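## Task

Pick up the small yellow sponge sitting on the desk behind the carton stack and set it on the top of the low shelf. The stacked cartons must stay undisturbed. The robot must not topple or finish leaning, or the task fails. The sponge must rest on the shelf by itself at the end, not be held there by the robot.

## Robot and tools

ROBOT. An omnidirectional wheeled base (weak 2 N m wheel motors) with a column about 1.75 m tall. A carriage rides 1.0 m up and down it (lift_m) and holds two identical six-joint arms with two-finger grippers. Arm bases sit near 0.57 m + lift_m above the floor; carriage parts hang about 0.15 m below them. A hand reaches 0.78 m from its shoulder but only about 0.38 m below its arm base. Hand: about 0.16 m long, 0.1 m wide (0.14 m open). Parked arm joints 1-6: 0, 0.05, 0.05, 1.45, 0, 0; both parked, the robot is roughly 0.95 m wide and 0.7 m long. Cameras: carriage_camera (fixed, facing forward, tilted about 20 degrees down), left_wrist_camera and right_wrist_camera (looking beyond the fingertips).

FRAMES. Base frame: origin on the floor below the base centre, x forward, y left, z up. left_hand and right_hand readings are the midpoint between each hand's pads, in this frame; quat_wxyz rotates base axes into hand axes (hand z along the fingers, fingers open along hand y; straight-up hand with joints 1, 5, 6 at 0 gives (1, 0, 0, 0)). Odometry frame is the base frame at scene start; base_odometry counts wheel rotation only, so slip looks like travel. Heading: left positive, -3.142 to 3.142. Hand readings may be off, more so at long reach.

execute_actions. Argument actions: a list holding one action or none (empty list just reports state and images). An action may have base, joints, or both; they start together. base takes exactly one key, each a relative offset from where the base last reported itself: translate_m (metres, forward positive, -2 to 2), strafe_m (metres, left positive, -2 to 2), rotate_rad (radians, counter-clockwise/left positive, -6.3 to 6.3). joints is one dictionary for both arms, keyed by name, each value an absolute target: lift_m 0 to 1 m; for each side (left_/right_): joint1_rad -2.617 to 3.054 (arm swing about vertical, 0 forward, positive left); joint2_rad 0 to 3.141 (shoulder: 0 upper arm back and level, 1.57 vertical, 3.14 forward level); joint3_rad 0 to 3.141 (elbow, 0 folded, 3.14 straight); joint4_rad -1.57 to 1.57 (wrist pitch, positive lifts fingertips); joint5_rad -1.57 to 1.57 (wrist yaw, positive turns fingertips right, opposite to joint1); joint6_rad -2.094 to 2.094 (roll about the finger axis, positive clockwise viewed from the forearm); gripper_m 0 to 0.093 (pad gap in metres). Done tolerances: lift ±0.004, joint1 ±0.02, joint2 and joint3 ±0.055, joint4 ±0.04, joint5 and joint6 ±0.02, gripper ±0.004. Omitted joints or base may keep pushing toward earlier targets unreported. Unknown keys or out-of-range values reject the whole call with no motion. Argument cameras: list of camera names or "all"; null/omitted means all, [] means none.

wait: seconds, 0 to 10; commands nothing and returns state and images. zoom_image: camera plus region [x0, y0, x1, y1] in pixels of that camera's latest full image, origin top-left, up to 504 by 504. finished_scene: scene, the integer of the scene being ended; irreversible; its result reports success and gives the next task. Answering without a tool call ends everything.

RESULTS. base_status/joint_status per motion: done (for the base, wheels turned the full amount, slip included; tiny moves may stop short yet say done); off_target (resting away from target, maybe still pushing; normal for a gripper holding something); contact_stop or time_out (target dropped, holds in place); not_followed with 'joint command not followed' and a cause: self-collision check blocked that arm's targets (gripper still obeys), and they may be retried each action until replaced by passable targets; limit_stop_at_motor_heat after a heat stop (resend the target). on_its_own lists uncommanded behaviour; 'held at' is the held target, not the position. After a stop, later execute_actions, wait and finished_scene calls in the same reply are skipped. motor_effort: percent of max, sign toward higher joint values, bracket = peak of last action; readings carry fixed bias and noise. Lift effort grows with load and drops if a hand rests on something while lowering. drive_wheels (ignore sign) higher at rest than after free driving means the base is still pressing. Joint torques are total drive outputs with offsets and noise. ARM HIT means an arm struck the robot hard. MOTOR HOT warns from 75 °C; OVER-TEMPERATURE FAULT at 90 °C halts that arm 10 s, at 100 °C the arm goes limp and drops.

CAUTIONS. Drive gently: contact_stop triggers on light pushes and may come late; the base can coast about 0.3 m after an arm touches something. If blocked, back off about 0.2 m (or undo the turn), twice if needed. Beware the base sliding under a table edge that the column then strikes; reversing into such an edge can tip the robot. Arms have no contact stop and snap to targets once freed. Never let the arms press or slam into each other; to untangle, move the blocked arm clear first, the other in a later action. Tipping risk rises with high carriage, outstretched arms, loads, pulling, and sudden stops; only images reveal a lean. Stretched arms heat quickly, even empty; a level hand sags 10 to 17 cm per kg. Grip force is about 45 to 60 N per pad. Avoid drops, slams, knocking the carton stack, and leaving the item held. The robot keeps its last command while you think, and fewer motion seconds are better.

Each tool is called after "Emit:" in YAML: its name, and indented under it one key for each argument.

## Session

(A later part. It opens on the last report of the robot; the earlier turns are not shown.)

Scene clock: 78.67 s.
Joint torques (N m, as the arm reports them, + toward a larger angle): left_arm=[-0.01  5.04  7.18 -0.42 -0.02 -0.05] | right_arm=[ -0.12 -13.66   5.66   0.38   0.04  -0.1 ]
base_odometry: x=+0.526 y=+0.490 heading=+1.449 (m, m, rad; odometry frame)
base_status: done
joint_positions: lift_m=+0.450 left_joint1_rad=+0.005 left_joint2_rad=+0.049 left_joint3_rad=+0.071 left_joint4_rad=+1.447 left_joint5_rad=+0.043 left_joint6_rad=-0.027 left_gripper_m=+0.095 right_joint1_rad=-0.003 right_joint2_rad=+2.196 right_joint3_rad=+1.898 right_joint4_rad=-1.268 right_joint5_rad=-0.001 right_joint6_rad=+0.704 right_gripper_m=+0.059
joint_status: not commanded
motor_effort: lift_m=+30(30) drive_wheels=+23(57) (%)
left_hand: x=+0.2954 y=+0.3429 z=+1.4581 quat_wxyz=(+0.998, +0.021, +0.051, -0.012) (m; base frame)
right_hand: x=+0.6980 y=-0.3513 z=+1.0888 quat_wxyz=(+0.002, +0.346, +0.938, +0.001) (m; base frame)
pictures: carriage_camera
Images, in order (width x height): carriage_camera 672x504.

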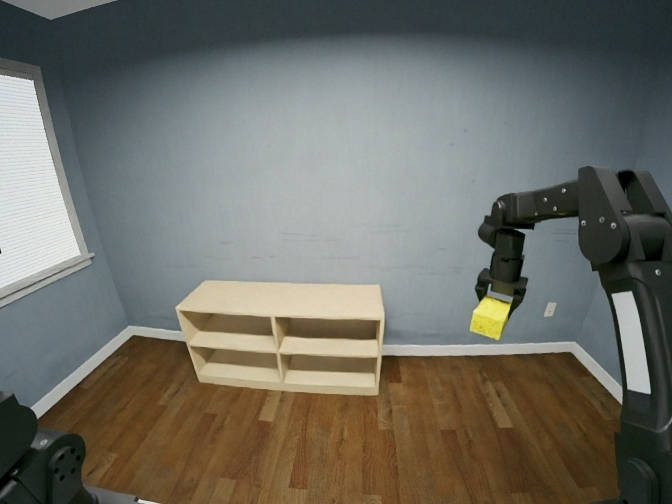

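Emit:
execute_actions:
  actions:
    - {"base":{"strafe_m":0.65}}
  cameras: []

Emit:
execute_actions:
  actions:
    - {"base":{"translate_m":0.6}}
  cameras: ["carriage_camera","right_wrist_camera"]

Scene clock: 83.70 s.
Joint torques (N m, as the arm reports them, + toward a larger angle): left_arm=[ 0.02  5.05  7.09 -0.42 -0.02 -0.04] | right_arm=[ -0.06 -13.83   5.79   0.36   0.02  -0.08]
base_odometry: x=-0.120 y=+0.567 heading=+1.450 (m, m, rad; odometry frame)
base_status: done
joint_positions: lift_m=+0.450 left_joint1_rad=+0.005 left_joint2_rad=+0.049 left_joint3_rad=+0.071 left_joint4_rad=+1.447 left_joint5_rad=+0.043 left_joint6_rad=-0.027 left_gripper_m=+0.095 right_joint1_rad=-0.001 right_joint2_rad=+2.196 right_joint3_rad=+1.898 right_joint4_rad=-1.268 right_joint5_rad=-0.001 right_joint6_rad=+0.704 right_gripper_m=+0.059
joint_status: not commanded
motor_effort: lift_m=+30(30) drive_wheels=-13(54) (%)
left_hand: x=+0.2954 y=+0.3429 z=+1.4581 quat_wxyz=(+0.998, +0.021, +0.051, -0.012) (m; base frame)
right_hand: x=+0.6979 y=-0.3506 z=+1.0888 quat_wxyz=(+0.002, +0.345, +0.938, +0.001) (m; base frame)
pictures: none
No camera images: the call's "cameras" was empty. Leave "cameras" out to get every camera's image.

Scene clock: 87.20 s.
Joint torques (N m, as the arm reports them, + toward a larger angle): left_arm=[ 0.03  5.08  7.19 -0.43 -0.02 -0.05] | right_arm=[ -0.09 -13.67   5.78   0.36   0.04  -0.09]
base_odometry: x=-0.049 y=+1.163 heading=+1.452 (m, m, rad; odometry frame)
base_status: done
joint_positions: lift_m=+0.450 left_joint1_rad=+0.005 left_joint2_rad=+0.049 left_joint3_rad=+0.071 left_joint4_rad=+1.448 left_joint5_rad=+0.043 left_joint6_rad=-0.027 left_gripper_m=+0.095 right_joint1_rad=-0.001 right_joint2_rad=+2.196 right_joint3_rad=+1.898 right_joint4_rad=-1.269 right_joint5_rad=-0.001 right_joint6_rad=+0.704 right_gripper_m=+0.059
joint_status: not commanded
motor_effort: lift_m=+30(30) drive_wheels=-12(44) (%)
left_hand: x=+0.2951 y=+0.3429 z=+1.4581 quat_wxyz=(+0.998, +0.021, +0.051, -0.012) (m; base frame)
right_hand: x=+0.6978 y=-0.3504 z=+1.0888 quat_wxyz=(+0.002, +0.345, +0.939, +0.001) (m; base frame)
pictures: carriage_camera, right_wrist_camera
Images, in order (width x height): carriage_camera 672x504, right_wrist_camera 672x504.

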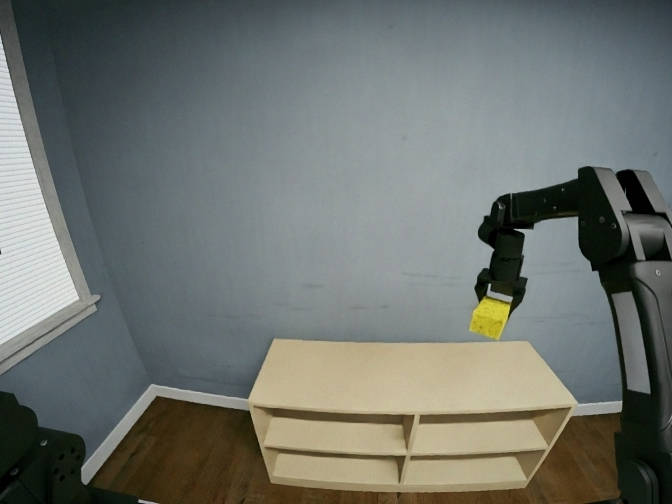

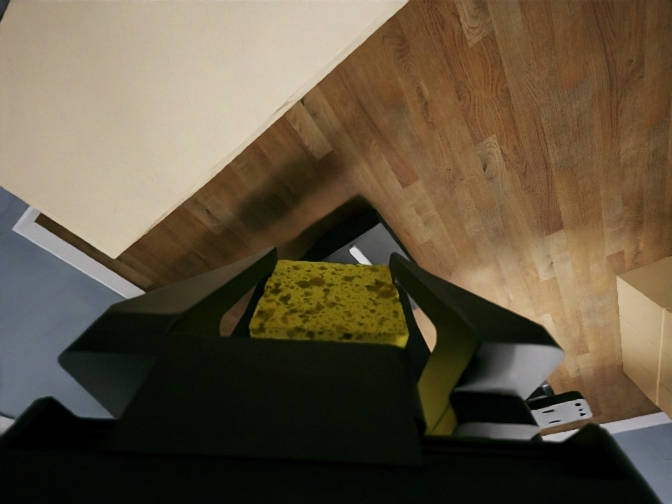

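Forward 0.35 more with arm extended.

Emit:
execute_actions:
  actions:
    - {"base":{"translate_m":0.35},"joints":{"right_joint2_rad":2.8,"right_joint3_rad":2.7,"right_joint4_rad":-1.45}}
  cameras: ["right_wrist_camera"]

Scene clock: 91.50 s.
Joint torques (N m, as the arm reports them, + toward a larger angle): left_arm=[-0.06  4.95  7.11 -0.32  0.   -0.04] | right_arm=[ -1.86 -12.77  10.72   1.22   0.04  -0.07]
base_odometry: x=-0.013 y=+1.473 heading=+1.448 (m, m, rad; odometry frame)
base_status: translate_m contact_stop (by the wheels' count: +0.312 of +0.350)
joint_positions: lift_m=+0.450 left_joint1_rad=+0.005 left_joint2_rad=+0.050 left_joint3_rad=+0.073 left_joint4_rad=+1.441 left_joint5_rad=+0.043 left_joint6_rad=-0.027 left_gripper_m=+0.095 right_joint1_rad=+0.023 right_joint2_rad=+2.747 right_joint3_rad=+2.614 right_joint4_rad=-1.560 right_joint5_rad=-0.001 right_joint6_rad=+0.703 right_gripper_m=+0.059
joint_status: right_joint3_rad off_target (ended at +2.614, target +2.700); right_joint4_rad off_target (ended at -1.560, target -1.450); the others done
motor_effort: lift_m=+32(34) drive_wheels=+72(117) (%)
left_hand: x=+0.2966 y=+0.3429 z=+1.4582 quat_wxyz=(+0.998, +0.021, +0.054, -0.012) (m; base frame)
right_hand: x=+0.7550 y=-0.3389 z=+1.0197 quat_wxyz=(-0.057, +0.333, +0.941, -0.021) (m; base frame)
pictures: right_wrist_camera
Images, in order (width x height): right_wrist_camera 672x504.

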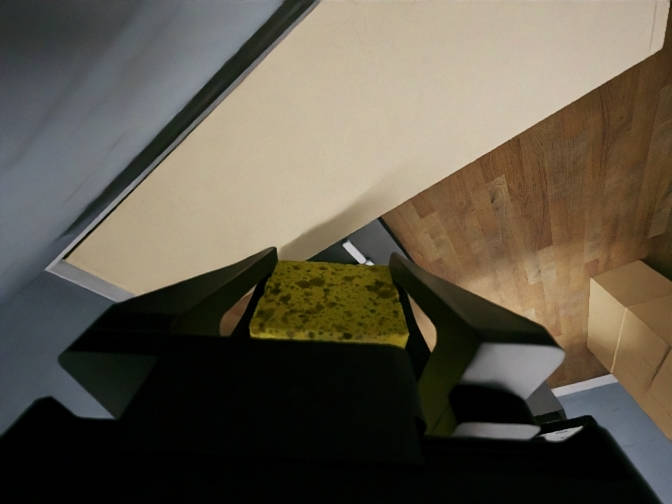

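Emit:
execute_actions:
  actions:
    - {"base":{"translate_m":-0.03},"joints":{"right_joint2_rad":2.2,"right_joint3_rad":1.9,"right_joint4_rad":-1.27}}
  cameras: []

Emit:
execute_actions:
  actions:
    - {"joints":{"lift_m":0.2}}
  cameras: ["right_wrist_camera","carriage_camera"]

Scene clock: 94.20 s.
Joint torques (N m, as the arm reports them, + toward a larger angle): left_arm=[ 0.03  4.96  7.02 -0.33 -0.03 -0.04] | right_arm=[ -0.95 -13.86   5.06   0.52   0.03  -0.08]
base_odometry: x=-0.016 y=+1.443 heading=+1.450 (m, m, rad; odometry frame)
base_status: done
joint_positions: lift_m=+0.450 left_joint1_rad=+0.005 left_joint2_rad=+0.050 left_joint3_rad=+0.073 left_joint4_rad=+1.441 left_joint5_rad=+0.043 left_joint6_rad=-0.027 left_gripper_m=+0.095 right_joint1_rad=+0.007 right_joint2_rad=+2.196 right_joint3_rad=+1.910 right_joint4_rad=-1.283 right_joint5_rad=-0.001 right_joint6_rad=+0.703 right_gripper_m=+0.059
joint_status: all done
motor_effort: lift_m=+31(32) drive_wheels=+19(47) (%)
left_hand: x=+0.2967 y=+0.3429 z=+1.4583 quat_wxyz=(+0.998, +0.021, +0.054, -0.012) (m; base frame)
right_hand: x=+0.6972 y=-0.3469 z=+1.0917 quat_wxyz=(+0.000, +0.341, +0.940, +0.000) (m; base frame)
pictures: none
No camera images: the call's "cameras" was empty. Leave "cameras" out to get every camera's image.

Scene clock: 95.73 s.
Joint torques (N m, as the arm reports them, + toward a larger angle): left_arm=[ 0.03  4.97  7.01 -0.32 -0.01 -0.03] | right_arm=[ -0.81 -14.26   4.79   0.49   0.04  -0.08]
base_odometry: x=-0.016 y=+1.444 heading=+1.450 (m, m, rad; odometry frame)
base_status: not commanded
joint_positions: lift_m=+0.200 left_joint1_rad=+0.005 left_joint2_rad=+0.050 left_joint3_rad=+0.073 left_joint4_rad=+1.441 left_joint5_rad=+0.043 left_joint6_rad=-0.027 left_gripper_m=+0.095 right_joint1_rad=+0.007 right_joint2_rad=+2.201 right_joint3_rad=+1.910 right_joint4_rad=-1.278 right_joint5_rad=-0.001 right_joint6_rad=+0.703 right_gripper_m=+0.059
joint_status: all done
motor_effort: lift_m=+31(30) drive_wheels=+14(17) (%)
left_hand: x=+0.2966 y=+0.3429 z=+1.2083 quat_wxyz=(+0.998, +0.021, +0.054, -0.012) (m; base frame)
right_hand: x=+0.6984 y=-0.3469 z=+0.8398 quat_wxyz=(+0.001, +0.341, +0.940, +0.001) (m; base frame)
pictures: carriage_camera, right_wrist_camera
Images, in order (width x height): carriage_camera 672x504, right_wrist_camera 672x504.

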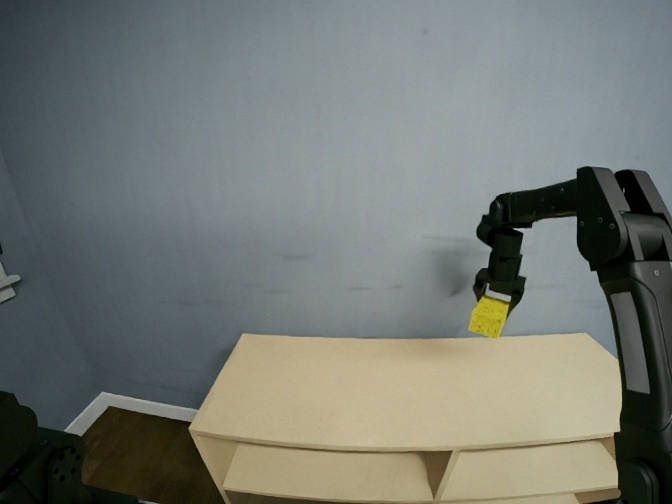

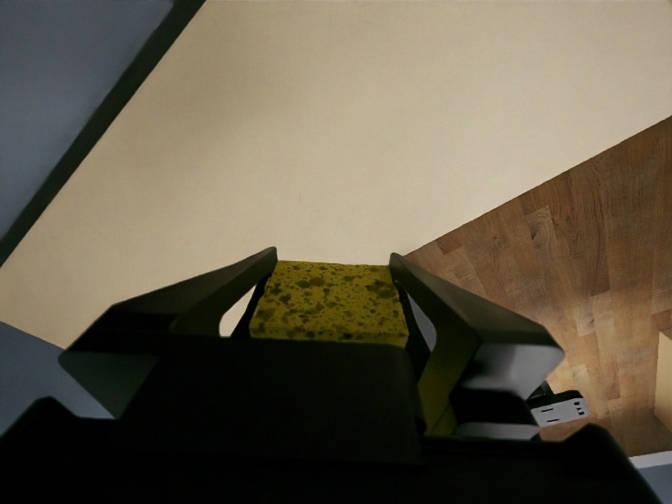

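Emit:
execute_actions:
  actions:
    - {"joints":{"lift_m":0.16,"right_gripper_m":0.093}}
  cameras: []

Emit:
execute_actions:
  actions:
    - {"joints":{"lift_m":0.4}}
  cameras: []

Emit:
execute_actions:
  actions:
    - {"base":{"translate_m":-0.3},"joints":{"right_joint2_rad":0.05,"right_joint3_rad":0.05,"right_joint4_rad":1.45,"right_joint6_rad":0}}
  cameras: ["carriage_camera"]

Scene clock: 98.07 s.
Joint torques (N m, as the arm reports them, + toward a larger angle): left_arm=[ 0.06  4.94  7.04 -0.33 -0.01 -0.04] | right_arm=[ -0.65 -14.81   5.09   0.48   0.04  -0.08]
base_odometry: x=-0.016 y=+1.444 heading=+1.450 (m, m, rad; odometry frame)
base_status: not commanded
joint_positions: lift_m=+0.160 left_joint1_rad=+0.005 left_joint2_rad=+0.050 left_joint3_rad=+0.073 left_joint4_rad=+1.441 left_joint5_rad=+0.043 left_joint6_rad=-0.027 left_gripper_m=+0.095 right_joint1_rad=+0.007 right_joint2_rad=+2.204 right_joint3_rad=+1.910 right_joint4_rad=-1.276 right_joint5_rad=-0.001 right_joint6_rad=+0.703 right_gripper_m=+0.093
joint_status: all done
motor_effort: lift_m=+32(35) drive_wheels=+15(14) (%)
left_hand: x=+0.2966 y=+0.3429 z=+1.1682 quat_wxyz=(+0.998, +0.021, +0.054, -0.012) (m; base frame)
right_hand: x=+0.6987 y=-0.3469 z=+0.7983 quat_wxyz=(+0.000, +0.341, +0.940, +0.000) (m; base frame)
pictures: none
No camera images: the call's "cameras" was empty. Leave "cameras" out to get every camera's image.

Scene clock: 99.57 s.
Joint torques (N m, as the arm reports them, + toward a larger angle): left_arm=[ 0.04  4.94  7.13 -0.31 -0.03 -0.04] | right_arm=[ -0.8  -14.43   5.     0.42   0.06  -0.09]
base_odometry: x=-0.016 y=+1.444 heading=+1.450 (m, m, rad; odometry frame)
base_status: not commanded
joint_positions: lift_m=+0.400 left_joint1_rad=+0.005 left_joint2_rad=+0.050 left_joint3_rad=+0.073 left_joint4_rad=+1.441 left_joint5_rad=+0.043 left_joint6_rad=-0.027 left_gripper_m=+0.095 right_joint1_rad=+0.007 right_joint2_rad=+2.201 right_joint3_rad=+1.910 right_joint4_rad=-1.274 right_joint5_rad=-0.001 right_joint6_rad=+0.703 right_gripper_m=+0.093
joint_status: all done
motor_effort: lift_m=+30(38) drive_wheels=-13(10) (%)
left_hand: x=+0.2966 y=+0.3429 z=+1.4083 quat_wxyz=(+0.998, +0.021, +0.054, -0.012) (m; base frame)
right_hand: x=+0.6993 y=-0.3469 z=+1.0399 quat_wxyz=(+0.002, +0.341, +0.940, +0.001) (m; base frame)
pictures: none
No camera images: the call's "cameras" was empty. Leave "cameras" out to get every camera's image.

Scene clock: 102.17 s.
Joint torques (N m, as the arm reports them, + toward a larger angle): left_arm=[ 0.04  5.04  7.18 -0.31 -0.02 -0.05] | right_arm=[-0.58  3.65  3.97 -0.1  -0.03 -0.15]
base_odometry: x=-0.053 y=+1.146 heading=+1.448 (m, m, rad; odometry frame)
base_status: done
joint_positions: lift_m=+0.400 left_joint1_rad=+0.005 left_joint2_rad=+0.050 left_joint3_rad=+0.073 left_joint4_rad=+1.442 left_joint5_rad=+0.043 left_joint6_rad=-0.027 left_gripper_m=+0.095 right_joint1_rad=+0.005 right_joint2_rad=+0.058 right_joint3_rad=+0.070 right_joint4_rad=+1.450 right_joint5_rad=-0.001 right_joint6_rad=+0.009 right_gripper_m=+0.093
joint_status: all done
motor_effort: lift_m=+30(30) drive_wheels=-15(53) (%)
left_hand: x=+0.2965 y=+0.3429 z=+1.4084 quat_wxyz=(+0.998, +0.021, +0.053, -0.012) (m; base frame)
right_hand: x=+0.2981 y=-0.3499 z=+1.4079 quat_wxyz=(+0.998, +0.000, +0.055, +0.007) (m; base frame)
pictures: carriage_camera
Images, in order (width x height): carriage_camera 672x504.

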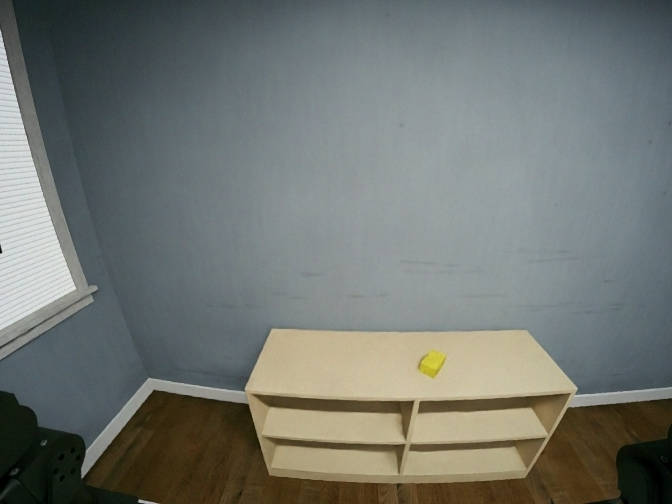

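Emit:
finished_scene:
  scene: 2

The scene is finished: the task was done.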